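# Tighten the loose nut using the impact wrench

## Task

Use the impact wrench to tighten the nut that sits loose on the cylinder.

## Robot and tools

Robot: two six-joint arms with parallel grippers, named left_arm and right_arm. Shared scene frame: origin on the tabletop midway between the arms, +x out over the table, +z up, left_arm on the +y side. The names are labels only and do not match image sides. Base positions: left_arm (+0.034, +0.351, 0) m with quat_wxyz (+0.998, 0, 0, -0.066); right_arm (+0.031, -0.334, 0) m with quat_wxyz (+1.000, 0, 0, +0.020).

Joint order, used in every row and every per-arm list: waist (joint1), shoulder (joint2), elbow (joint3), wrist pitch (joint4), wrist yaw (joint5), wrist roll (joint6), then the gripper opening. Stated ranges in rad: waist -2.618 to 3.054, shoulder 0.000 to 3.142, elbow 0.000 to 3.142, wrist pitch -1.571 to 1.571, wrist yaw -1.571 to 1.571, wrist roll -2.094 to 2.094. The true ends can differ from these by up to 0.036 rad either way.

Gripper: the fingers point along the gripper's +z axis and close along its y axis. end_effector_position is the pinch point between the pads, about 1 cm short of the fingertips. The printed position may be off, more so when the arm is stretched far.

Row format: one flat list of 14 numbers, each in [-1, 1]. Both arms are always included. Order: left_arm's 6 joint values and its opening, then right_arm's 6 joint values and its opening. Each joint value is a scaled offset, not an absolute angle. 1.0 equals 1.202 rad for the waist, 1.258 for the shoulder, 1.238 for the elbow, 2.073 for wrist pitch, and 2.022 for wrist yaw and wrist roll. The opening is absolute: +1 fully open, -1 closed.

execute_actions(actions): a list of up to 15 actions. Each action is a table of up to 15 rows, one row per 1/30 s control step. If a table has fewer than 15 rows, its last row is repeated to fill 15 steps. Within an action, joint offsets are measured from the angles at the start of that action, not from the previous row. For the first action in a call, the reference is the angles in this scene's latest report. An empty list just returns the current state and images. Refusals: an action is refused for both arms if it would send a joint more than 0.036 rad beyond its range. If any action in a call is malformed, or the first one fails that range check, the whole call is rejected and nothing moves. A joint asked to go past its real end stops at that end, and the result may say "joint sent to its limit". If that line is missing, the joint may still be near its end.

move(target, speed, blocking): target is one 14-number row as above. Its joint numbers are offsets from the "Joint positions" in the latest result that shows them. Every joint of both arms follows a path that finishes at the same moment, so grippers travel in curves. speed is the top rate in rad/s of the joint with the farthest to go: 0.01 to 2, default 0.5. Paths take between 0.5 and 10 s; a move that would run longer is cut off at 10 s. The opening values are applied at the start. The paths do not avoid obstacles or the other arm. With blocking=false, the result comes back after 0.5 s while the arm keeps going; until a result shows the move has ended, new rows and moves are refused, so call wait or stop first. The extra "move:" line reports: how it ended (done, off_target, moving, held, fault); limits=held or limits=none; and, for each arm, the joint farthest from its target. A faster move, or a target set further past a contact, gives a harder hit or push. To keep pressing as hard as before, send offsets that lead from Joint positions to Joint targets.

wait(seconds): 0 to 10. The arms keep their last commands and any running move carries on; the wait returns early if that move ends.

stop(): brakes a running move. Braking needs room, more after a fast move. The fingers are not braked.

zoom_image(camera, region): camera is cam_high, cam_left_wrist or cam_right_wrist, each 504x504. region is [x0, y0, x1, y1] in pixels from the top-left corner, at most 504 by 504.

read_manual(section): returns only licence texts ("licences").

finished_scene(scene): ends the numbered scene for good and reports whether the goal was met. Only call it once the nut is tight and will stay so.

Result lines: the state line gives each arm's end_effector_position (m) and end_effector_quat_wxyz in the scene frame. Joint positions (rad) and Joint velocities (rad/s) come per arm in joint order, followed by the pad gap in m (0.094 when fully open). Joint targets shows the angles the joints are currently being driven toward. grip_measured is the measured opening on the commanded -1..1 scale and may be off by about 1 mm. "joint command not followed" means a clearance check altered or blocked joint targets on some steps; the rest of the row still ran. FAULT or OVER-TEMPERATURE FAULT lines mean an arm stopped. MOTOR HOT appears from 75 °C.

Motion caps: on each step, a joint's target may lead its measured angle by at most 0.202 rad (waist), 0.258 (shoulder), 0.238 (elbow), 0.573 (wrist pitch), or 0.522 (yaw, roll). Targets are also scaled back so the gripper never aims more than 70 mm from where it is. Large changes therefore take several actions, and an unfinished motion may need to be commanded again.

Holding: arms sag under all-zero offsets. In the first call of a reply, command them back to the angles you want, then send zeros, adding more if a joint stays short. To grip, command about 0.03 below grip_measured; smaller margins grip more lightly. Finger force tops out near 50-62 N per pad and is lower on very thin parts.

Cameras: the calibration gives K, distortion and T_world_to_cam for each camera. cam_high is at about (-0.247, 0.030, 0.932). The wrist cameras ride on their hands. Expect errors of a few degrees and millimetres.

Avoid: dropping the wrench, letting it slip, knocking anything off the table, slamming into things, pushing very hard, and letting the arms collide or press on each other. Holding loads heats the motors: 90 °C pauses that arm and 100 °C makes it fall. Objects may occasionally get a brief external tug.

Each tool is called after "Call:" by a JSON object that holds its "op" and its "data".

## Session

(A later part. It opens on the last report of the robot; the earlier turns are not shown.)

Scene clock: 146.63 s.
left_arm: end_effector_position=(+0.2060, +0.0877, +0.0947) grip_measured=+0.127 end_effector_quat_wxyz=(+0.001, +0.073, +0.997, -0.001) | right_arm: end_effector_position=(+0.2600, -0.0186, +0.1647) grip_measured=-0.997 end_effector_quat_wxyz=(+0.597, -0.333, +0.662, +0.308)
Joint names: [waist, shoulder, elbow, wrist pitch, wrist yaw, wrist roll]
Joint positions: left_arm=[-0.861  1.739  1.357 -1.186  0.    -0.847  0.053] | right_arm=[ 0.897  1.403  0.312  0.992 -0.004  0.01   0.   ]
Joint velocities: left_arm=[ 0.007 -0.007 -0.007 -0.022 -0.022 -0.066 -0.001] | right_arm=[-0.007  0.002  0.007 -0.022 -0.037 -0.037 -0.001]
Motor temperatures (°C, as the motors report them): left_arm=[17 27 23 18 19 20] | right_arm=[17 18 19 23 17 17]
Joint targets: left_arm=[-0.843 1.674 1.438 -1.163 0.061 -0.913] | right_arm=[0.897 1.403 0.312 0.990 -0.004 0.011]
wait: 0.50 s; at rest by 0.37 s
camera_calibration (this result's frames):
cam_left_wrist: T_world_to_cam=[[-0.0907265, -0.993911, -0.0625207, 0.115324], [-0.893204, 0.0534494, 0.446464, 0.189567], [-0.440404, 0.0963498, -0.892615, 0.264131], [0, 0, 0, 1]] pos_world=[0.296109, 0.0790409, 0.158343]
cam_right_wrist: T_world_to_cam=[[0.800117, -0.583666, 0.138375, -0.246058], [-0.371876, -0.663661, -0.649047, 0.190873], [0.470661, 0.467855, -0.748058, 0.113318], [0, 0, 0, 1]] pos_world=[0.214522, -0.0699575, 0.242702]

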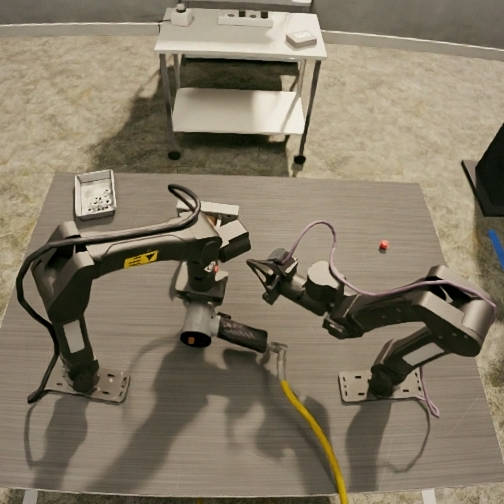

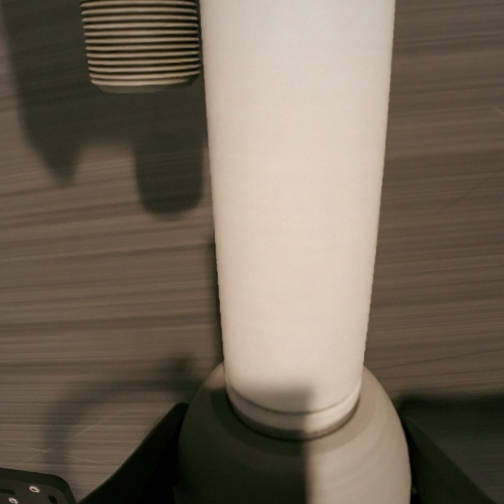

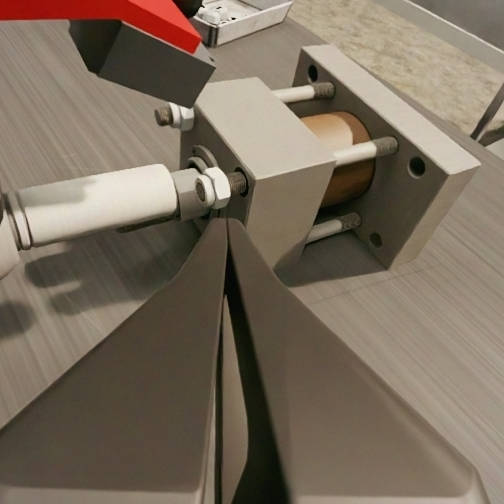

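Call:
{"op": "execute_actions", "data": {"actions": [[[0.02,-0.043,0.07,0.012,0.03,-0.03,0,0,0,0,0,0,0,-1],[0.02,-0.043,0.07,0.012,0.03,-0.03,0,0,0,0,0,0,0,-1],[0.026,-0.032,0.077,0.013,0.03,-0.024,0,0,0,0,0,0,0,-1],[0.026,-0.032,0.077,0.013,0.03,-0.024,0,0,0,0,0,0,0,-1],[0.032,-0.021,0.083,0.014,0.03,-0.018,0,0,0,0,0,0,0,-1],[0.032,-0.021,0.083,0.014,0.03,-0.018,0,0,0,0,0,0,0,-1],[0.038,-0.01,0.09,0.014,0.03,-0.012,0,0,0,0,0,0,0,-1],[0.038,-0.01,0.09,0.014,0.03,-0.012,0,0,0,0,0,0,0,-1],[0.044,0,0.096,0.014,0.03,-0.006,0,0,0,0,0,0,0,-1]]]}}

Call:
{"op": "wait", "data": {"seconds": 0.5}}

Scene clock: 156.43 s.
left_arm: end_effector_position=(+0.2213, +0.0862, +0.0879) grip_measured=+0.127 end_effector_quat_wxyz=(-0.004, +0.071, +0.997, +0.004) | right_arm: end_effector_position=(+0.2600, -0.0185, +0.1652) grip_measured=-0.997 end_effector_quat_wxyz=(+0.597, -0.333, +0.662, +0.308)
Joint names: [waist, shoulder, elbow, wrist pitch, wrist yaw, wrist roll]
Joint positions: left_arm=[-0.824  1.793  1.394 -1.183  0.001 -0.814  0.053] | right_arm=[ 0.897  1.403  0.312  0.994 -0.004  0.01   0.   ]
Joint velocities: left_arm=[-0.002  0.012 -0.007 -0.051 -0.007  0.051 -0.001] | right_arm=[-0.017 -0.007  0.007  0.095  0.037  0.051  0.   ]
Motor temperatures (°C, as the motors report them): left_arm=[17 28 23 19 19 20] | right_arm=[17 18 19 24 17 17]
Joint targets: left_arm=[-0.808 1.739 1.476 -1.157 0.061 -0.860] | right_arm=[0.897 1.403 0.312 0.992 -0.004 0.010]
camera_calibration (this result's frames):
cam_left_wrist: T_world_to_cam=[[-0.0875028, -0.993519, -0.0725508, 0.114961], [-0.889591, 0.0451586, 0.454521, 0.205509], [-0.448299, 0.104312, -0.887777, 0.265543], [0, 0, 0, 1]] pos_world=[0.311921, 0.0772357, 0.150675]
cam_right_wrist: T_world_to_cam=[[0.79996, -0.583879, 0.13838, -0.246088], [-0.371143, -0.662662, -0.650486, 0.19128], [0.471504, 0.469004, -0.746806, 0.113236], [0, 0, 0, 1]] pos_world=[0.214462, -0.0700396, 0.243044]

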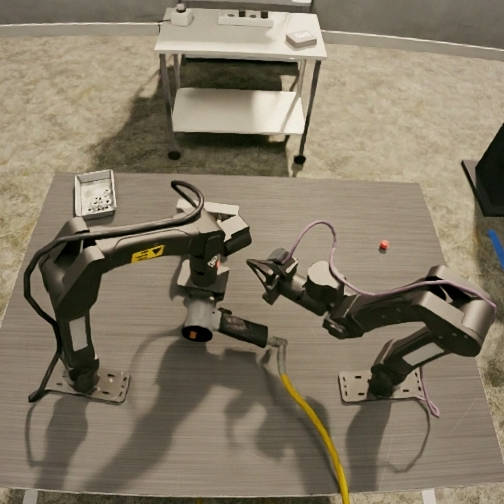

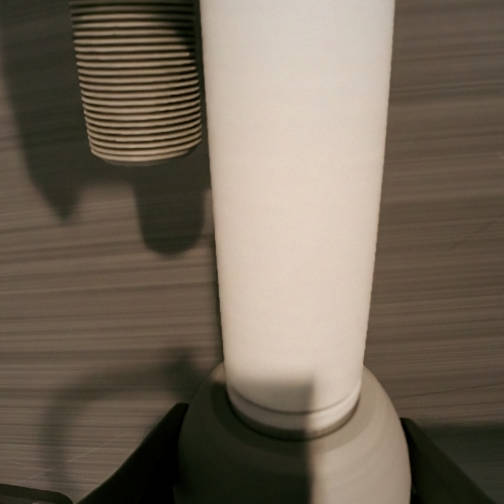

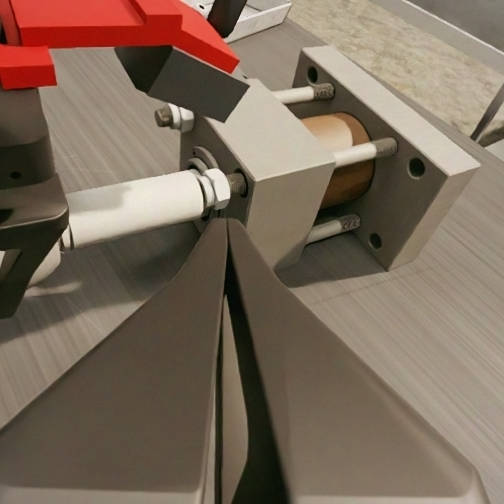

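Scene clock: 156.93 s.
left_arm: end_effector_position=(+0.2213, +0.0862, +0.0879) grip_measured=+0.127 end_effector_quat_wxyz=(-0.004, +0.073, +0.997, +0.004) | right_arm: end_effector_position=(+0.2600, -0.0185, +0.1652) grip_measured=-0.997 end_effector_quat_wxyz=(+0.597, -0.333, +0.662, +0.308)
Joint names: [waist, shoulder, elbow, wrist pitch, wrist yaw, wrist roll]
Joint positions: left_arm=[-0.824  1.793  1.394 -1.183  0.001 -0.811  0.053] | right_arm=[ 0.897  1.403  0.312  0.994 -0.004  0.01   0.   ]
Joint velocities: left_arm=[-0.002 -0.007 -0.002 -0.022 -0.051 -0.051  0.001] | right_arm=[ 0.017  0.002  0.002  0.051 -0.007  0.007  0.002]
Motor temperatures (°C, as the motors report them): left_arm=[17 28 24 19 19 20] | right_arm=[17 18 19 24 17 17]
Joint targets: left_arm=[-0.808 1.739 1.476 -1.157 0.061 -0.859] | right_arm=[0.897 1.403 0.312 0.992 -0.004 0.010]
wait: 0.50 s; at rest by 0.23 s
camera_calibration (this result's frames):
cam_left_wrist: T_world_to_cam=[[-0.090157, -0.993283, -0.07253, 0.115526], [-0.889457, 0.0475423, 0.45454, 0.205272], [-0.448039, 0.105492, -0.887768, 0.265383], [0, 0, 0, 1]] pos_world=[0.311898, 0.0769949, 0.150673]
cam_right_wrist: T_world_to_cam=[[0.79996, -0.583879, 0.13838, -0.246088], [-0.371143, -0.662662, -0.650486, 0.19128], [0.471504, 0.469004, -0.746806, 0.113236], [0, 0, 0, 1]] pos_world=[0.214462, -0.0700396, 0.243044]

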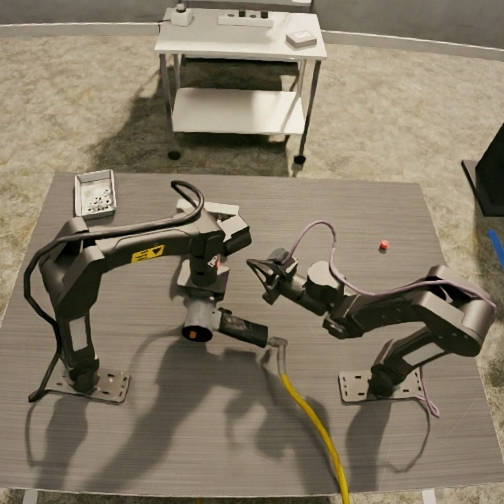

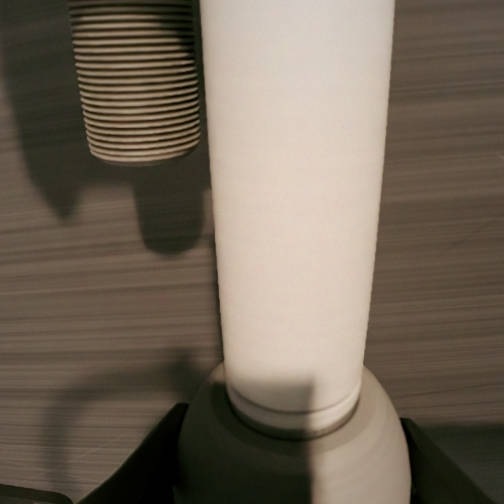

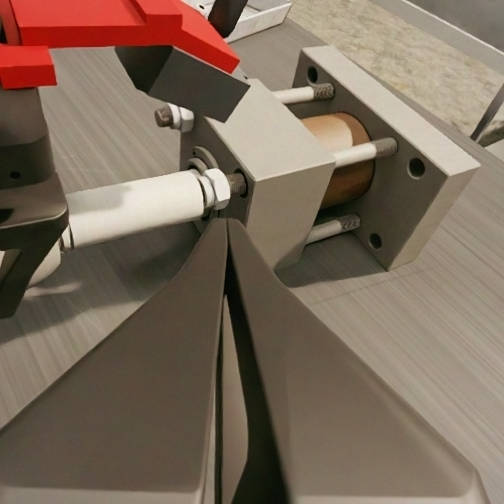

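Call:
{"op": "execute_actions", "data": {"actions": [[[0.010,-0.043,0.075,0.0125,0.03,-0.024,0,-0.02,0,0,-0.03,0,0.15,-1],[0.010,-0.043,0.075,0.0125,0.03,-0.024,0,-0.02,0,0,-0.03,0,0.15,-1],[0.010,-0.043,0.075,0.0125,0.03,-0.024,0,-0.03,0,0,-0.06,0,0.3,-1],[0.010,-0.043,0.075,0.0125,0.03,-0.024,0,-0.03,0,0,-0.06,0,0.3,-1],[0.010,-0.043,0.075,0.0125,0.03,-0.024,0,-0.04,0,0,-0.09,0,0.45,-1],[0.010,-0.043,0.075,0.0125,0.03,-0.024,0,-0.04,0,0,-0.09,0,0.45,-1],[0.010,-0.043,0.075,0.0125,0.03,-0.024,0,-0.05,0,0,-0.12,0,0.6,-1],[0.010,-0.043,0.075,0.0125,0.03,-0.024,0,-0.05,0,0,-0.12,0,0.6,-1],[0.010,-0.043,0.075,0.0125,0.03,-0.024,0,-0.05,0,0,-0.12,0,0.77,-1]]]}}

Call:
{"op": "wait", "data": {"seconds": 0.5}}

Scene clock: 163.17 s.
left_arm: end_effector_position=(+0.2232, +0.0835, +0.0909) grip_measured=+0.127 end_effector_quat_wxyz=(-0.000, +0.075, +0.997, -0.000) | right_arm: end_effector_position=(+0.2695, -0.0380, +0.1167) grip_measured=-0.997 end_effector_quat_wxyz=(+0.266, +0.172, +0.785, +0.532)
Joint names: [waist, shoulder, elbow, wrist pitch, wrist yaw, wrist roll]
Joint positions: left_arm=[-0.824  1.793  1.406 -1.184  0.001 -0.807  0.053] | right_arm=[ 0.846  1.403  0.312  0.794 -0.005  1.321  0.   ]
Joint velocities: left_arm=[-0.007 -0.002  0.007  0.037 -0.037  0.022 -0.001] | right_arm=[ 0.012  0.012 -0.012 -0.154 -0.007  1.619  0.   ]
Motor temperatures (°C, as the motors report them): left_arm=[17 28 24 19 19 20] | right_arm=[17 18 19 24 17 17]
Joint targets: left_arm=[-0.812 1.739 1.487 -1.157 0.062 -0.860] | right_arm=[0.837 1.403 0.312 0.745 -0.004 1.567]
camera_calibration (this result's frames):
cam_left_wrist: T_world_to_cam=[[-0.0938773, -0.993536, -0.0638262, 0.113288], [-0.892209, 0.0555101, 0.448199, 0.206248], [-0.441759, 0.0990219, -0.891652, 0.268701], [0, 0, 0, 1]] pos_world=[0.313353, 0.0744992, 0.154379]
cam_right_wrist: T_world_to_cam=[[0.122325, -0.463452, -0.877638, 0.0473581], [-0.986863, -0.150828, -0.0579017, 0.26656], [-0.105537, 0.873192, -0.475813, 0.22092], [0, 0, 0, 1]] pos_world=[0.28058, -0.130752, 0.162114]

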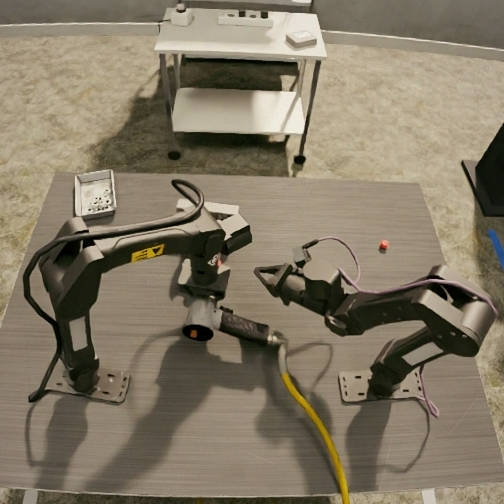

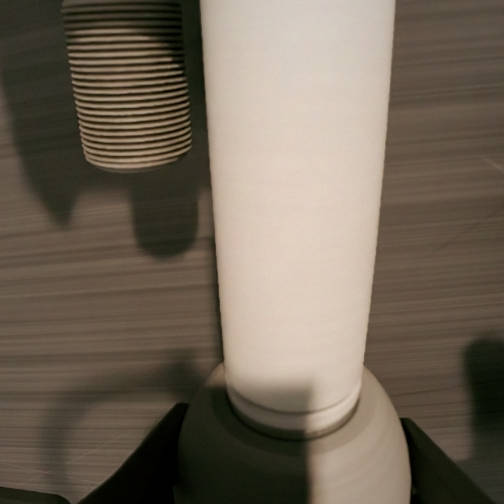

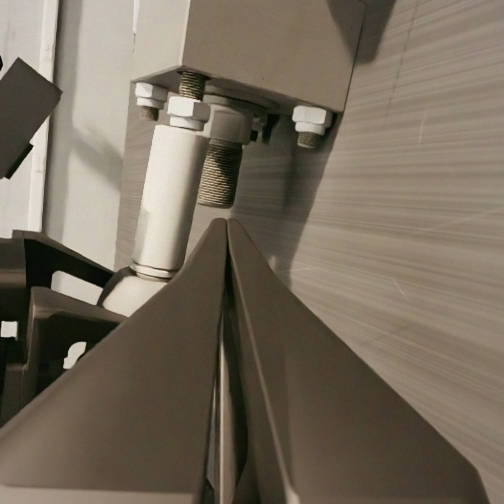

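Scene clock: 163.67 s.
left_arm: end_effector_position=(+0.2232, +0.0835, +0.0909) grip_measured=+0.127 end_effector_quat_wxyz=(-0.000, +0.075, +0.997, -0.000) | right_arm: end_effector_position=(+0.2689, -0.0388, +0.1134) grip_measured=-0.997 end_effector_quat_wxyz=(+0.199, +0.264, +0.763, +0.555)
Joint names: [waist, shoulder, elbow, wrist pitch, wrist yaw, wrist roll]
Joint positions: left_arm=[-0.824  1.793  1.406 -1.184  0.001 -0.807  0.053] | right_arm=[ 0.846  1.403  0.312  0.78  -0.005  1.558  0.   ]
Joint velocities: left_arm=[ 0.007 -0.007  0.012 -0.037  0.007  0.022  0.   ] | right_arm=[ 0.007  0.002  0.002 -0.037 -0.037  0.11   0.   ]
Motor temperatures (°C, as the motors report them): left_arm=[17 28 24 19 19 20] | right_arm=[17 18 19 24 17 17]
Joint targets: left_arm=[-0.812 1.739 1.487 -1.157 0.062 -0.860] | right_arm=[0.837 1.403 0.312 0.745 -0.004 1.567]
wait: 0.50 s; no rest
camera_calibration (this result's frames):
cam_left_wrist: T_world_to_cam=[[-0.0938773, -0.993536, -0.0638262, 0.113288], [-0.892209, 0.0555101, 0.448199, 0.206248], [-0.441759, 0.0990219, -0.891652, 0.268701], [0, 0, 0, 1]] pos_world=[0.313353, 0.0744992, 0.154379]
cam_right_wrist: T_world_to_cam=[[-0.0743244, -0.345797, -0.935361, 0.108195], [-0.990396, -0.0840545, 0.109772, 0.250142], [-0.11658, 0.934537, -0.336229, 0.209515], [0, 0, 0, 1]] pos_world=[0.280207, -0.137361, 0.144187]

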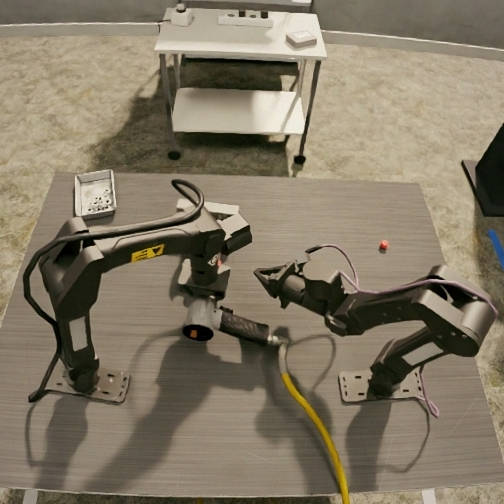

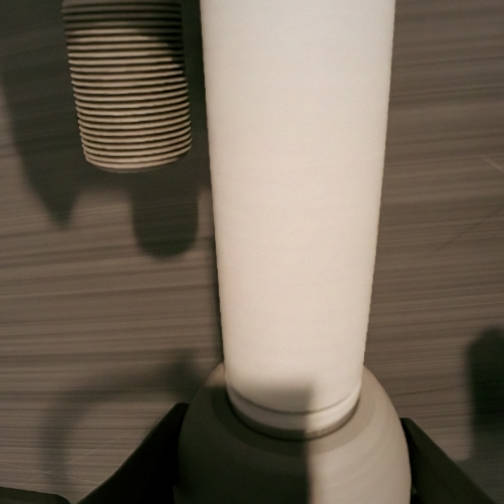

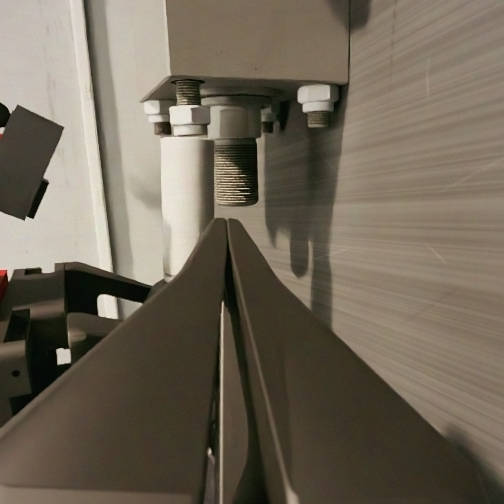

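Call:
{"op": "execute_actions", "data": {"actions": [[[0.017,-0.036,0.068,0.013,0.03,-0.024,0,0,0,0,0,0,0,-1],[0.017,-0.036,0.068,0.013,0.03,-0.024,0,0,0,0,0,0,0,-1],[0.017,-0.036,0.068,0.013,0.03,-0.024,0,0,0,0,0,0,0,-1],[0.024,-0.031,0.075,0.013,0.03,-0.02,0,0,0,0,0,0,0,-1],[0.024,-0.031,0.075,0.013,0.03,-0.02,0,0,0,0,0,0,0,-1],[0.024,-0.031,0.075,0.013,0.03,-0.02,0,0,0,0,0,0,0,-1],[0.031,-0.025,0.082,0.013,0.03,-0.017,0,0,0,0,0,0,0,-1],[0.031,-0.025,0.082,0.013,0.03,-0.017,0,0,0,0,0,0,0,-1],[0.031,-0.025,0.082,0.013,0.03,-0.017,0,0,0,0,0,0,0,-1],[0.037,-0.02,0.088,0.013,0.03,-0.014,0,0,0,0,0,0,0,-1]]]}}

Call:
{"op": "wait", "data": {"seconds": 0.4}}

Scene clock: 170.80 s.
left_arm: end_effector_position=(+0.2305, +0.0837, +0.0887) grip_measured=+0.127 end_effector_quat_wxyz=(-0.007, +0.073, +0.997, +0.000) | right_arm: end_effector_position=(+0.2690, -0.0387, +0.1140) grip_measured=-0.997 end_effector_quat_wxyz=(+0.197, +0.267, +0.762, +0.556)
Joint names: [waist, shoulder, elbow, wrist pitch, wrist yaw, wrist roll]
Joint positions: left_arm=[-0.801  1.818  1.429 -1.191  0.01  -0.787  0.053] | right_arm=[ 0.846  1.403  0.312  0.783 -0.005  1.566  0.   ]
Joint velocities: left_arm=[-0.002  0.022 -0.002 -0.007  0.022 -0.022 -0.001] | right_arm=[-0.012 -0.017 -0.017 -0.007  0.007 -0.037 -0.   ]
Motor temperatures (°C, as the motors report them): left_arm=[17 28 24 19 19 20] | right_arm=[17 18 19 24 17 17]
Joint targets: left_arm=[-0.779 1.767 1.515 -1.157 0.062 -0.835] | right_arm=[0.846 1.403 0.312 0.780 -0.005 1.558]
camera_calibration (this result's frames):
cam_left_wrist: T_world_to_cam=[[-0.0912631, -0.993714, -0.0648394, 0.113551], [-0.886486, 0.0514076, 0.459891, 0.211721], [-0.453667, 0.0994503, -0.885605, 0.272098], [0, 0, 0, 1]] pos_world=[0.321492, 0.0748925, 0.150965]
cam_right_wrist: T_world_to_cam=[[-0.0794468, -0.338965, -0.937439, 0.110729], [-0.990102, -0.0823195, 0.113676, 0.249755], [-0.115701, 0.937191, -0.32907, 0.208646], [0, 0, 0, 1]] pos_world=[0.280221, -0.137448, 0.144069]

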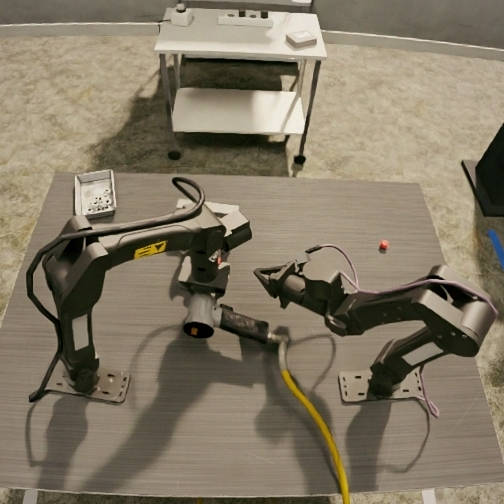

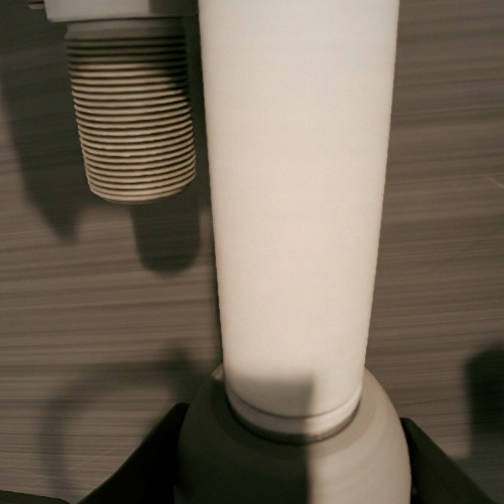

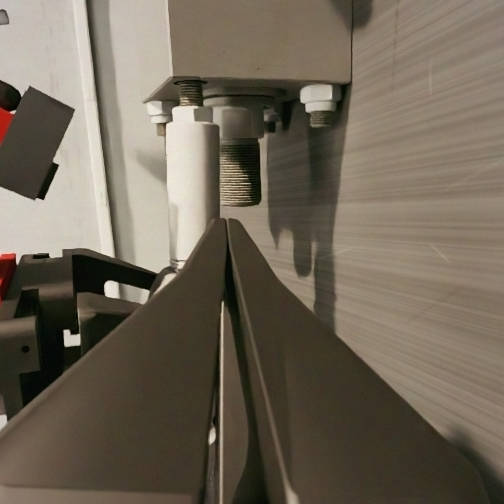

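Scene clock: 171.20 s.
left_arm: end_effector_position=(+0.2305, +0.0837, +0.0887) grip_measured=+0.127 end_effector_quat_wxyz=(-0.007, +0.074, +0.997, +0.000) | right_arm: end_effector_position=(+0.2690, -0.0387, +0.1140) grip_measured=-0.997 end_effector_quat_wxyz=(+0.197, +0.267, +0.762, +0.556)
Joint names: [waist, shoulder, elbow, wrist pitch, wrist yaw, wrist roll]
Joint positions: left_arm=[-0.801  1.818  1.429 -1.191  0.01  -0.786  0.053] | right_arm=[ 0.846  1.403  0.312  0.783 -0.005  1.566  0.   ]
Joint velocities: left_arm=[-0.002 -0.017 -0.007 -0.022  0.022 -0.007 -0.   ] | right_arm=[-0.002 -0.012 -0.007  0.007 -0.051 -0.022  0.   ]
Motor temperatures (°C, as the motors report them): left_arm=[17 28 24 19 19 20] | right_arm=[17 18 19 24 17 17]
Joint targets: left_arm=[-0.779 1.767 1.515 -1.157 0.062 -0.835] | right_arm=[0.846 1.403 0.312 0.780 -0.005 1.558]
wait: 0.40 s; at rest by 0.17 s
camera_calibration (this result's frames):
cam_left_wrist: T_world_to_cam=[[-0.0920212, -0.993644, -0.064829, 0.113719], [-0.886446, 0.0520886, 0.459892, 0.211654], [-0.453592, 0.0997872, -0.885605, 0.272052], [0, 0, 0, 1]] pos_world=[0.321486, 0.0748238, 0.150965]
cam_right_wrist: T_world_to_cam=[[-0.0794468, -0.338965, -0.937439, 0.110729], [-0.990102, -0.0823195, 0.113676, 0.249755], [-0.115701, 0.937191, -0.32907, 0.208646], [0, 0, 0, 1]] pos_world=[0.280221, -0.137448, 0.144069]

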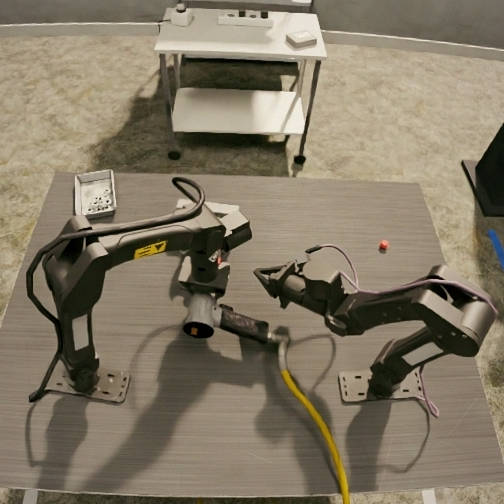

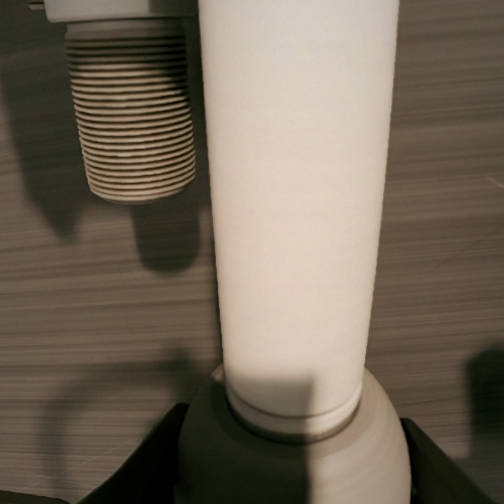

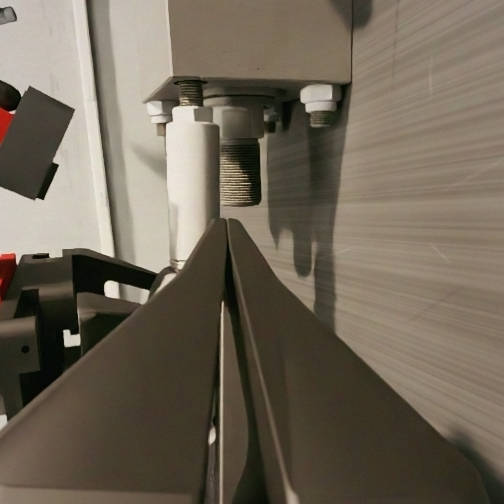

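Call:
{"op": "execute_actions", "data": {"actions": [[[0.018,-0.0405,0.0695,0.016,0.026,-0.024,0,0,-0.06,0.22,-0.15,0,-0.4,-1]],[[0.018,-0.0405,0.0695,0.016,0.026,-0.024,0,0,0,0.22,-0.2,0,-0.4,0.6]],[[0.018,-0.0405,0.0695,0.016,0.026,-0.024,0,0.13,0,0.02,-0.2,0,0,0.6]],[[0.018,-0.0405,0.0695,0.016,0.026,-0.024,0,0.13,0,0,0,0,0,0.6]]]}}

Scene clock: 179.30 s.
left_arm: end_effector_position=(+0.2257, +0.0935, +0.0929) grip_measured=+0.127 end_effector_quat_wxyz=(-0.028, +0.076, +0.997, +0.004) | right_arm: end_effector_position=(+0.2107, +0.0184, +0.1674) grip_measured=+0.598 end_effector_quat_wxyz=(+0.386, -0.439, +0.786, +0.202)
Joint names: [waist, shoulder, elbow, wrist pitch, wrist yaw, wrist roll]
Joint positions: left_arm=[-0.78   1.807  1.431 -1.237  0.036 -0.76   0.053] | right_arm=[ 1.112  1.324  0.874 -0.227  0.127  0.075  0.075]
Joint velocities: left_arm=[ 0.007 -0.007 -0.002  0.022 -0.051  0.022 -0.001] | right_arm=[-0.017 -0.017 -0.022 -0.066  0.022 -0.066 -0.001]
Motor temperatures (°C, as the motors report them): left_arm=[17 28 24 19 19 20] | right_arm=[17 19 19 25 17 17]
Joint targets: left_arm=[-0.759 1.756 1.517 -1.203 0.088 -0.809] | right_arm=[1.108 1.324 0.874 -0.230 0.131 0.074]
camera_calibration (this result's frames):
cam_left_wrist: T_world_to_cam=[[-0.100192, -0.992409, -0.0713151, 0.125552], [-0.866654, 0.0518384, 0.496208, 0.19716], [-0.488745, 0.111522, -0.865269, 0.277545], [0, 0, 0, 1]] pos_world=[0.319098, 0.0834265, 0.151273]
cam_right_wrist: T_world_to_cam=[[0.87643, -0.458929, 0.145792, -0.205036], [-0.441982, -0.886854, -0.134693, 0.131588], [0.191111, 0.0536117, -0.980103, 0.226565], [0, 0, 0, 1]] pos_world=[0.19456, 0.0104562, 0.269673]

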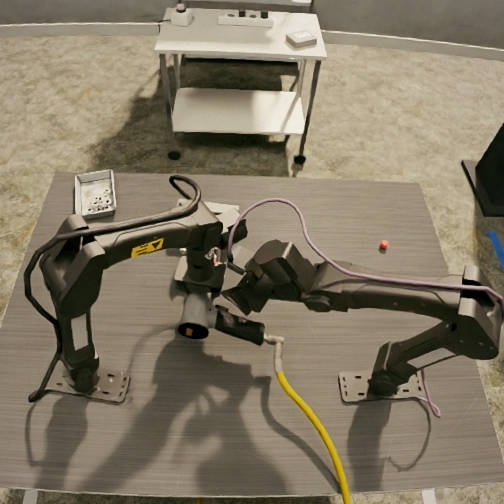

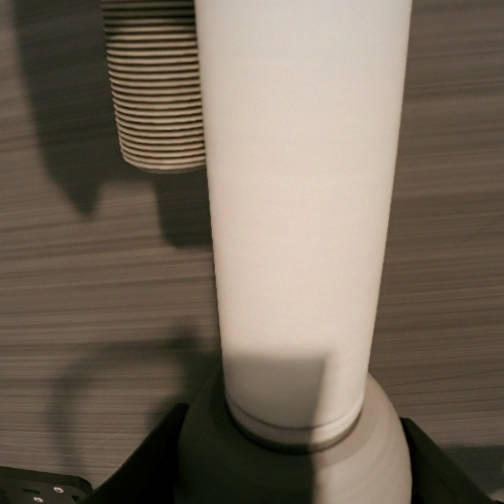

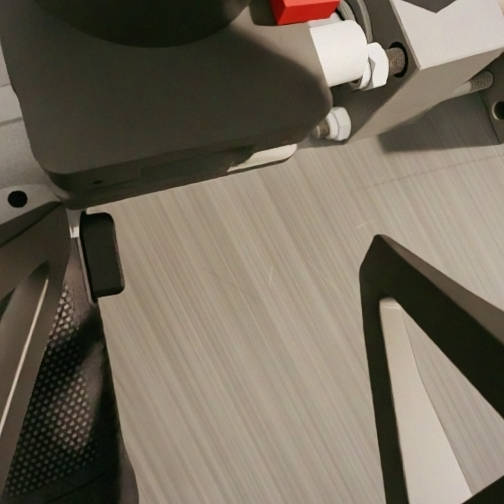

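Call:
{"op": "execute_actions", "data": {"actions": [[[-0.02,-0.05,0.06,0.016,0.026,-0.03,0,0,-0.04,0,0,0,0,0.6],[-0.03,-0.05,0.06,0.016,0.026,-0.04,0,0,-0.06,0,0,0,0,0.6],[-0.045,-0.05,0.06,0.016,0.026,-0.05,0,0,-0.08,0,0,0,0,0.6],[-0.045,-0.05,0.06,0.016,0.026,-0.054,0,0,-0.08,0,0,0,0,0.6],[-0.045,-0.05,0.06,0.016,0.026,-0.054,0,0,-0.08,0,0,0,0,0.6],[-0.045,-0.05,0.05,0.016,0.026,-0.054,0,0,-0.08,0,0,0,0,0.6],[-0.045,-0.05,0.04,0.025,0.02,-0.054,0,0,-0.08,0,0,0,0,0.6],[-0.045,-0.05,0.03,0.03,0.015,-0.054,0,0,-0.08,0,0,0,0,0.6],[-0.045,-0.05,0.02,0.035,0.012,-0.054,0,0,-0.08,0,0,0,0,0.6]]]}}

Call:
{"op": "wait", "data": {"seconds": 0.4}}

Scene clock: 185.07 s.
left_arm: end_effector_position=(+0.2194, +0.0772, +0.0926) grip_measured=+0.127 end_effector_quat_wxyz=(-0.006, +0.082, +0.997, -0.002) | right_arm: end_effector_position=(+0.2080, +0.0144, +0.2035) grip_measured=+0.598 end_effector_quat_wxyz=(+0.421, -0.426, +0.767, +0.230)
Joint names: [waist, shoulder, elbow, wrist pitch, wrist yaw, wrist roll]
Joint positions: left_arm=[-0.838  1.807  1.431 -1.198  0.012 -0.807  0.053] | right_arm=[ 1.112  1.231  0.874 -0.218  0.122  0.074  0.075]
Joint velocities: left_arm=[ 0.002 -0.002  0.002  0.037 -0.007 -0.022 -0.002] | right_arm=[-0.002  0.007  0.007 -0.007 -0.022 -0.022 -0.001]
Motor temperatures (°C, as the motors report them): left_arm=[17 28 25 19 19 20] | right_arm=[17 19 19 25 17 17]
Joint targets: left_arm=[-0.834 1.744 1.456 -1.165 0.060 -0.869] | right_arm=[1.112 1.223 0.874 -0.227 0.127 0.075]
camera_calibration (this result's frames):
cam_left_wrist: T_world_to_cam=[[-0.108222, -0.99234, -0.0595791, 0.109437], [-0.886007, 0.069098, 0.458495, 0.199152], [-0.450866, 0.102407, -0.886698, 0.27039], [0, 0, 0, 1]] pos_world=[0.310203, 0.0671484, 0.154964]
cam_right_wrist: T_world_to_cam=[[0.872895, -0.46826, 0.137062, -0.207162], [-0.430882, -0.871622, -0.233701, 0.149282], [0.228899, 0.144939, -0.9626, 0.249945], [0, 0, 0, 1]] pos_world=[0.187942, -0.00311473, 0.303878]

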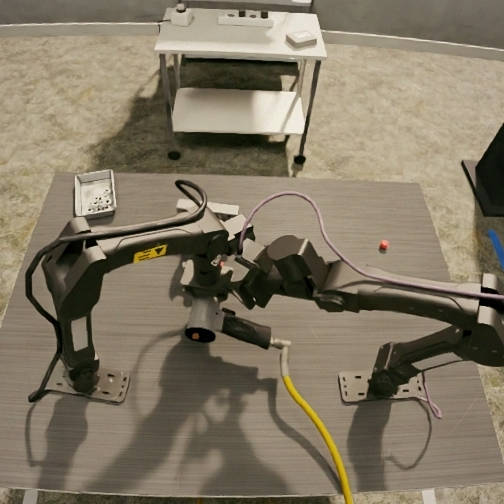

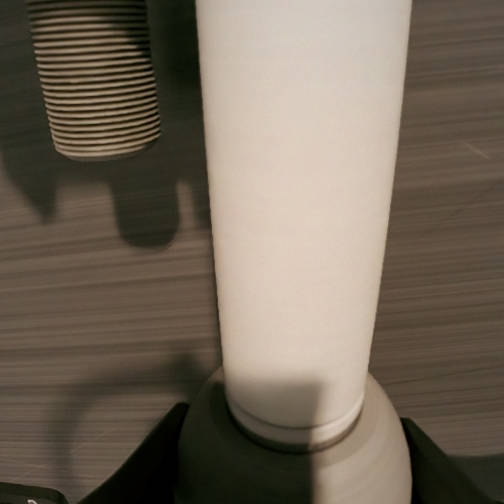

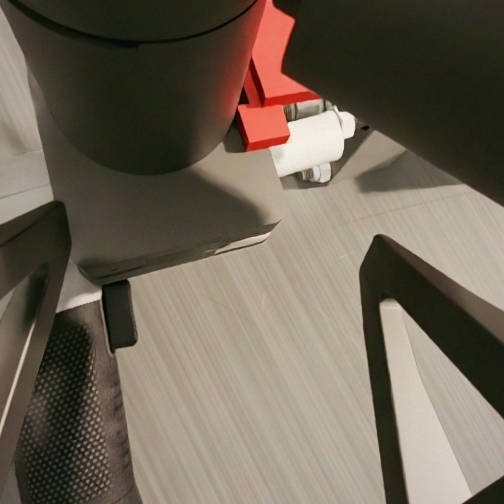

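Scene clock: 185.47 s.
left_arm: end_effector_position=(+0.2187, +0.0797, +0.0895) grip_measured=+0.127 end_effector_quat_wxyz=(-0.007, +0.081, +0.997, +0.002) | right_arm: end_effector_position=(+0.2080, +0.0144, +0.2035) grip_measured=+0.598 end_effector_quat_wxyz=(+0.421, -0.426, +0.767, +0.230)
Joint names: [waist, shoulder, elbow, wrist pitch, wrist yaw, wrist roll]
Joint positions: left_arm=[-0.838  1.807  1.419 -1.194  0.008 -0.81   0.053] | right_arm=[ 1.112  1.231  0.874 -0.218  0.122  0.074  0.075]
Joint velocities: left_arm=[ 0.002 -0.022 -0.002 -0.066  0.037 -0.037 -0.001] | right_arm=[-0.002  0.007 -0.007  0.066 -0.007  0.022  0.   ]
Motor temperatures (°C, as the motors report them): left_arm=[17 28 25 19 19 20] | right_arm=[17 19 19 25 17 17]
Joint targets: left_arm=[-0.834 1.744 1.455 -1.165 0.060 -0.869] | right_arm=[1.112 1.223 0.874 -0.227 0.127 0.075]
wait: 0.40 s; no rest
camera_calibration (this result's frames):
cam_left_wrist: T_world_to_cam=[[-0.106034, -0.99199, -0.0686531, 0.111933], [-0.885815, 0.0628664, 0.45976, 0.200098], [-0.451761, 0.109564, -0.885385, 0.266636], [0, 0, 0, 1]] pos_world=[0.309575, 0.0692434, 0.151763]
cam_right_wrist: T_world_to_cam=[[0.872895, -0.46826, 0.137062, -0.207162], [-0.430882, -0.871622, -0.233701, 0.149282], [0.228899, 0.144939, -0.9626, 0.249945], [0, 0, 0, 1]] pos_world=[0.187942, -0.00311473, 0.303878]

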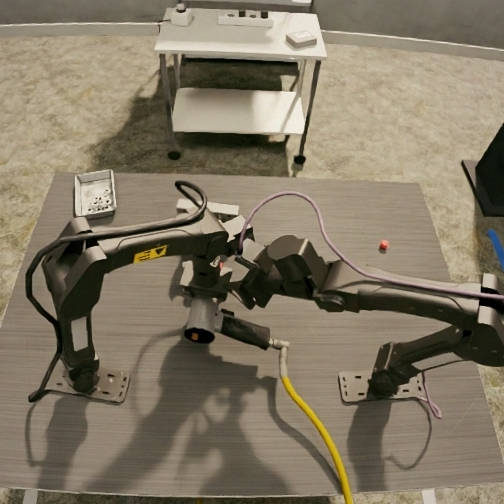

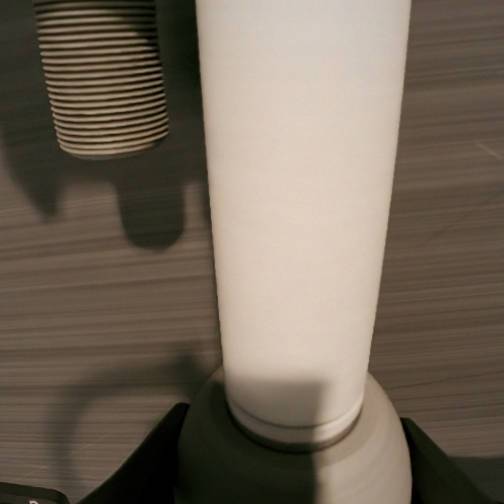

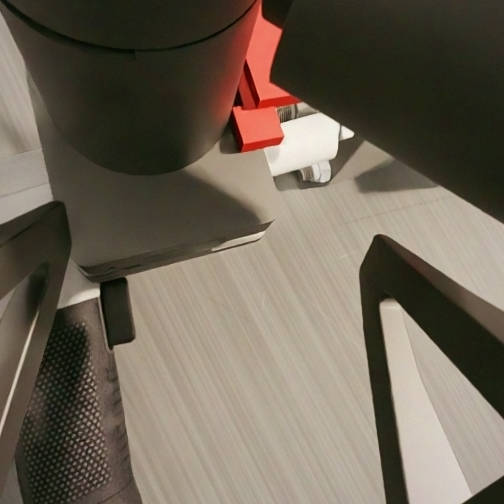

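Call:
{"op": "execute_actions", "data": {"actions": [[[0.003,-0.05,0.04,-0.02,0.05,-0.03,0,-0.1,0,-0.2,0,-0.06,0,-1]],[[0.003,-0.05,0.04,0,0.028,-0.03,0,-0.12,0,-0.26,0.15,0,0.38,-1]],[[0.003,-0.05,0.04,0,0.028,-0.03,0,0,0.14,0,0.3,0,0.38,-1]]]}}

Call:
{"op": "wait", "data": {"seconds": 0.5}}

Scene clock: 194.43 s.
left_arm: end_effector_position=(+0.2102, +0.0855, +0.0899) grip_measured=+0.127 end_effector_quat_wxyz=(-0.027, +0.072, +0.997, +0.011) | right_arm: end_effector_position=(+0.2603, -0.0489, +0.0872) grip_measured=-0.997 end_effector_quat_wxyz=(+0.195, +0.269, +0.793, +0.511)
Joint names: [waist, shoulder, elbow, wrist pitch, wrist yaw, wrist roll]
Joint positions: left_arm=[-0.838  1.807  1.419 -1.232  0.029 -0.826  0.053] | right_arm=[0.857 1.396 0.293 0.69  0.016 1.54  0.   ]
Joint velocities: left_arm=[-0.007 -0.017 -0.002  0.007  0.007 -0.022  0.001] | right_arm=[ 0.002 -0.012  0.002  0.168  0.037  0.256  0.   ]
Motor temperatures (°C, as the motors report them): left_arm=[17 29 24 19 19 20] | right_arm=[17 19 19 25 17 17]
Joint targets: left_arm=[-0.834 1.744 1.468 -1.232 0.085 -0.884] | right_arm=[0.857 1.402 0.299 0.706 0.016 1.574]
camera_calibration (this result's frames):
cam_left_wrist: T_world_to_cam=[[-0.0917265, -0.992135, -0.0851686, 0.115291], [-0.86817, 0.0377877, 0.494826, 0.187325], [-0.487716, 0.11933, -0.864808, 0.267373], [0, 0, 0, 1]] pos_world=[0.303607, 0.0753999, 0.148352]
cam_right_wrist: T_world_to_cam=[[-0.11762, -0.432295, -0.894029, 0.0829625], [-0.984336, -0.0683103, 0.162531, 0.238291], [-0.131333, 0.899141, -0.417489, 0.218345], [0, 0, 0, 1]] pos_world=[0.272993, -0.144181, 0.126597]

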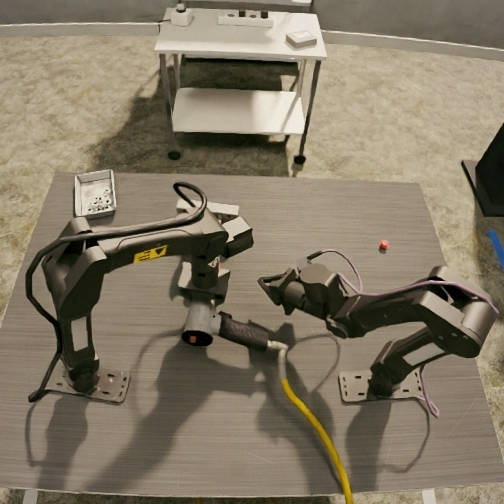

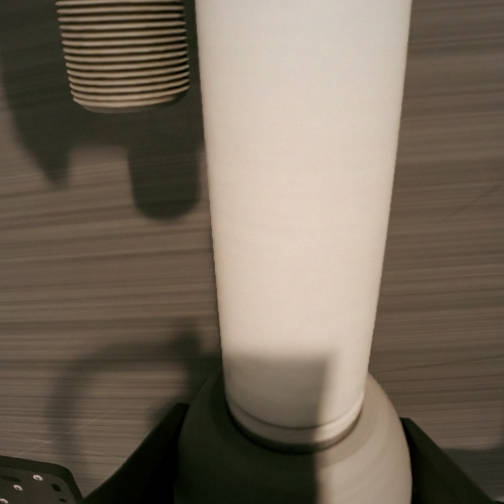

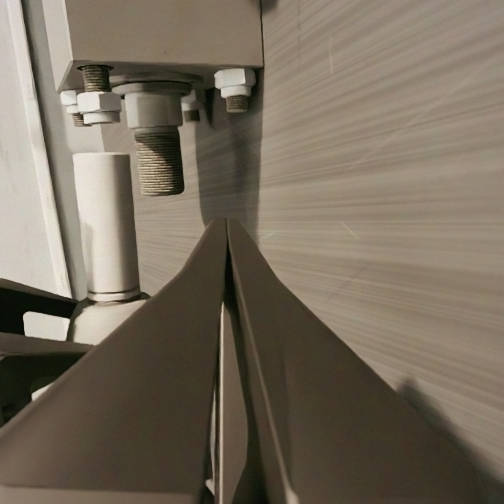

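Scene clock: 194.93 s.
left_arm: end_effector_position=(+0.2102, +0.0855, +0.0899) grip_measured=+0.127 end_effector_quat_wxyz=(-0.027, +0.072, +0.997, +0.011) | right_arm: end_effector_position=(+0.2614, -0.0476, +0.0913) grip_measured=-0.997 end_effector_quat_wxyz=(+0.189, +0.279, +0.784, +0.521)
Joint names: [waist, shoulder, elbow, wrist pitch, wrist yaw, wrist roll]
Joint positions: left_arm=[-0.838  1.807  1.419 -1.232  0.029 -0.826  0.053] | right_arm=[0.857 1.396 0.293 0.708 0.016 1.572 0.   ]
Joint velocities: left_arm=[0.012 0.002 0.002 0.007 0.022 0.022 0.   ] | right_arm=[-0.012 -0.002  0.012 -0.022 -0.007 -0.007 -0.001]
Motor temperatures (°C, as the motors report them): left_arm=[17 29 24 19 19 20] | right_arm=[17 19 19 25 17 17]
Joint targets: left_arm=[-0.834 1.744 1.468 -1.232 0.085 -0.884] | right_arm=[0.857 1.402 0.299 0.706 0.016 1.574]
wait: 0.50 s; no rest
camera_calibration (this result's frames):
cam_left_wrist: T_world_to_cam=[[-0.0917265, -0.992135, -0.0851686, 0.115291], [-0.86817, 0.0377877, 0.494826, 0.187325], [-0.487716, 0.11933, -0.864808, 0.267373], [0, 0, 0, 1]] pos_world=[0.303607, 0.0753999, 0.148352]
cam_right_wrist: T_world_to_cam=[[-0.13265, -0.401648, -0.906136, 0.0938393], [-0.983298, -0.0616123, 0.171256, 0.238047], [-0.124614, 0.913719, -0.386767, 0.215098], [0, 0, 0, 1]] pos_world=[0.273323, -0.144182, 0.127457]

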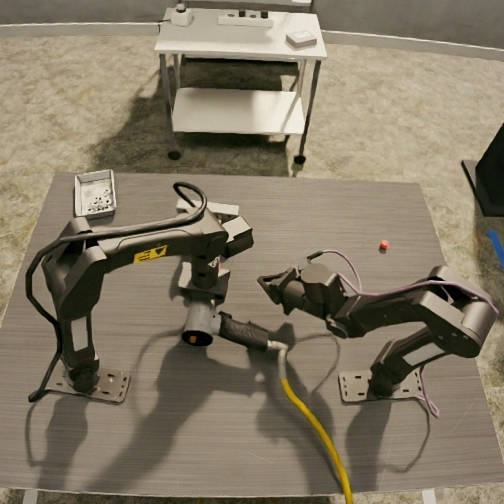

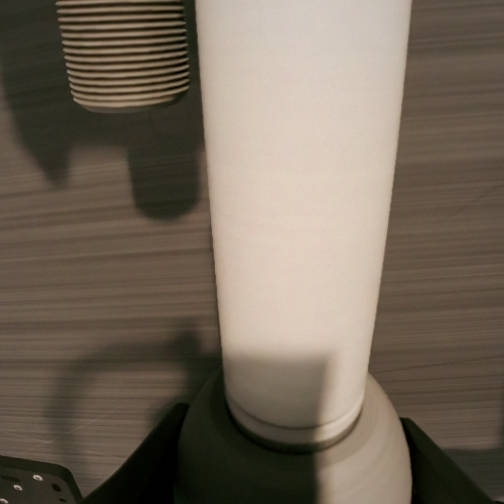

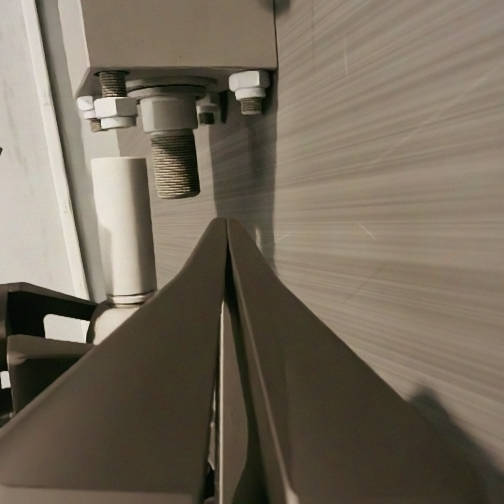

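Call:
{"op": "execute_actions", "data": {"actions": [[[0.02,-0.036,0.07,0.005,0.028,-0.022,0,0,0,0,0,0,0,-1],[0.02,-0.036,0.07,0.005,0.028,-0.022,0,0,0,0,0,0,0,-1],[0.02,-0.036,0.07,0.005,0.028,-0.022,0,0,0,0,0,0,0,-1],[0.028,-0.028,0.078,0.005,0.028,-0.018,0,0,0,0,0,0,0,-1],[0.028,-0.028,0.078,0.005,0.028,-0.018,0,0,0,0,0,0,0,-1],[0.028,-0.028,0.078,0.005,0.028,-0.018,0,0,0,0,0,0,0,-1],[0.034,-0.022,0.085,0.005,0.028,-0.014,0,0,0,0,0,0,0,-1],[0.034,-0.022,0.085,0.005,0.028,-0.014,0,0,0,0,0,0,0,-1],[0.034,-0.022,0.085,0.005,0.028,-0.014,0,0,0,0,0,0,0,-1],[0.04,-0.016,0.091,0.005,0.028,-0.01,0,0,0,0,0,0,0,-1]]]}}

Call:
{"op": "wait", "data": {"seconds": 0.4}}

Scene clock: 200.50 s.
left_arm: end_effector_position=(+0.2236, +0.0844, +0.0887) grip_measured=+0.127 end_effector_quat_wxyz=(-0.025, +0.068, +0.997, +0.009) | right_arm: end_effector_position=(+0.2616, -0.0473, +0.0920) grip_measured=-0.997 end_effector_quat_wxyz=(+0.189, +0.279, +0.783, +0.523)
Joint names: [waist, shoulder, elbow, wrist pitch, wrist yaw, wrist roll]
Joint positions: left_arm=[-0.807  1.837  1.452 -1.233  0.027 -0.803  0.053] | right_arm=[0.857 1.396 0.293 0.711 0.016 1.573 0.   ]
Joint velocities: left_arm=[ 0.012  0.017  0.002  0.007 -0.022  0.095  0.   ] | right_arm=[-0.012 -0.002  0.012 -0.051  0.022 -0.007  0.001]
Motor temperatures (°C, as the motors report them): left_arm=[17 30 24 19 19 20] | right_arm=[17 19 19 25 17 17]
Joint targets: left_arm=[-0.790 1.787 1.531 -1.222 0.086 -0.847] | right_arm=[0.857 1.396 0.293 0.708 0.016 1.572]
camera_calibration (this result's frames):
cam_left_wrist: T_world_to_cam=[[-0.0843565, -0.992987, -0.0828357, 0.113567], [-0.869783, 0.0328185, 0.492342, 0.200562], [-0.48617, 0.113581, -0.866451, 0.273331], [0, 0, 0, 1]] pos_world=[0.316911, 0.0751428, 0.14749]
cam_right_wrist: T_world_to_cam=[[-0.13184, -0.398816, -0.907504, 0.0946376], [-0.983511, -0.0617029, 0.169998, 0.238287], [-0.123794, 0.914953, -0.384104, 0.214783], [0, 0, 0, 1]] pos_world=[0.273423, -0.14407, 0.127875]

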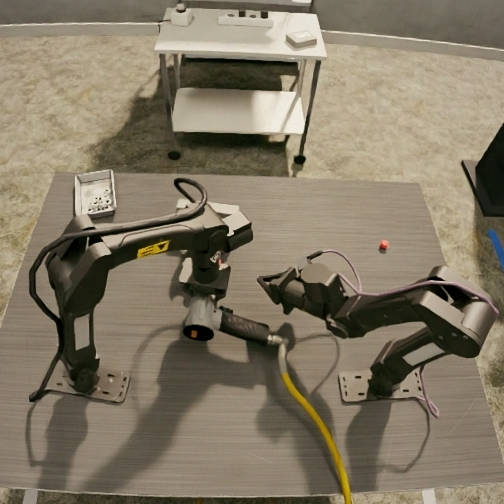

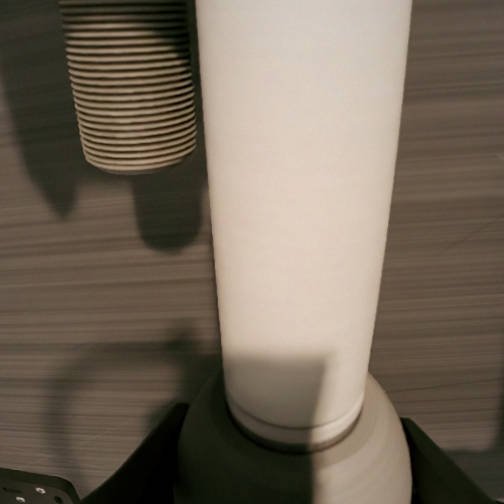

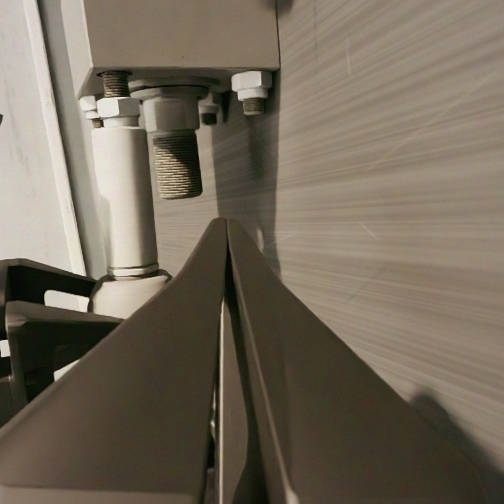

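Scene clock: 200.90 s.
left_arm: end_effector_position=(+0.2237, +0.0844, +0.0887) grip_measured=+0.127 end_effector_quat_wxyz=(-0.025, +0.070, +0.997, +0.010) | right_arm: end_effector_position=(+0.2616, -0.0473, +0.0920) grip_measured=-0.997 end_effector_quat_wxyz=(+0.189, +0.279, +0.783, +0.523)
Joint names: [waist, shoulder, elbow, wrist pitch, wrist yaw, wrist roll]
Joint positions: left_arm=[-0.807  1.837  1.452 -1.233  0.026 -0.8    0.053] | right_arm=[0.857 1.396 0.293 0.711 0.016 1.573 0.   ]
Joint velocities: left_arm=[ 0.007 -0.022 -0.002  0.022  0.022  0.037 -0.   ] | right_arm=[-0.012  0.002 -0.002 -0.081  0.037 -0.007  0.   ]
Motor temperatures (°C, as the motors report them): left_arm=[17 30 24 19 19 20] | right_arm=[17 19 19 25 17 17]
Joint targets: left_arm=[-0.790 1.787 1.531 -1.222 0.086 -0.847] | right_arm=[0.857 1.396 0.293 0.708 0.016 1.572]
wait: 0.40 s; at rest by 0.20 s
camera_calibration (this result's frames):
cam_left_wrist: T_world_to_cam=[[-0.0870013, -0.992749, -0.0829492, 0.114193], [-0.869814, 0.0351077, 0.49213, 0.200441], [-0.485649, 0.114966, -0.866561, 0.273127], [0, 0, 0, 1]] pos_world=[0.316926, 0.0749271, 0.147511]
cam_right_wrist: T_world_to_cam=[[-0.13184, -0.398816, -0.907504, 0.0946376], [-0.983511, -0.0617029, 0.169998, 0.238287], [-0.123794, 0.914953, -0.384104, 0.214783], [0, 0, 0, 1]] pos_world=[0.273423, -0.14407, 0.127875]

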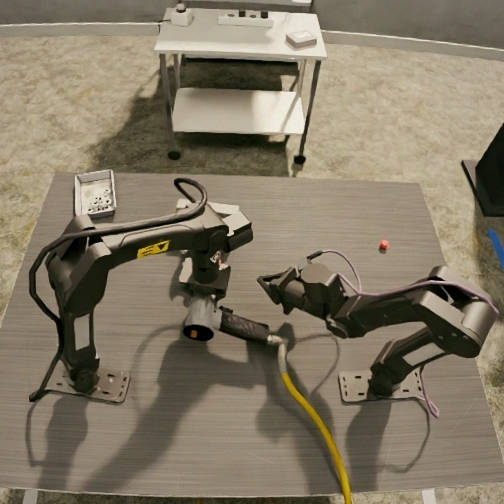

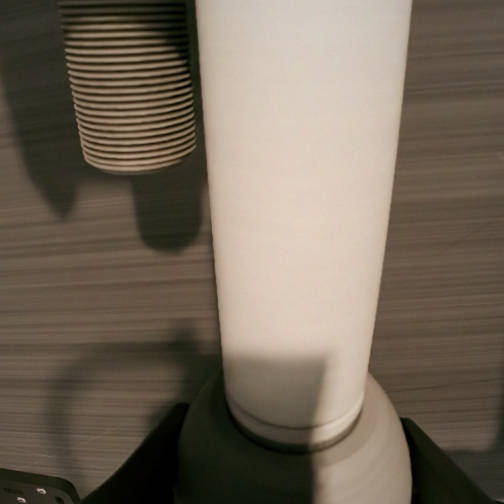

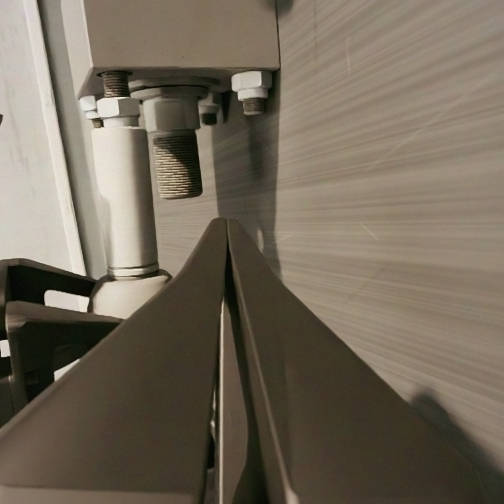

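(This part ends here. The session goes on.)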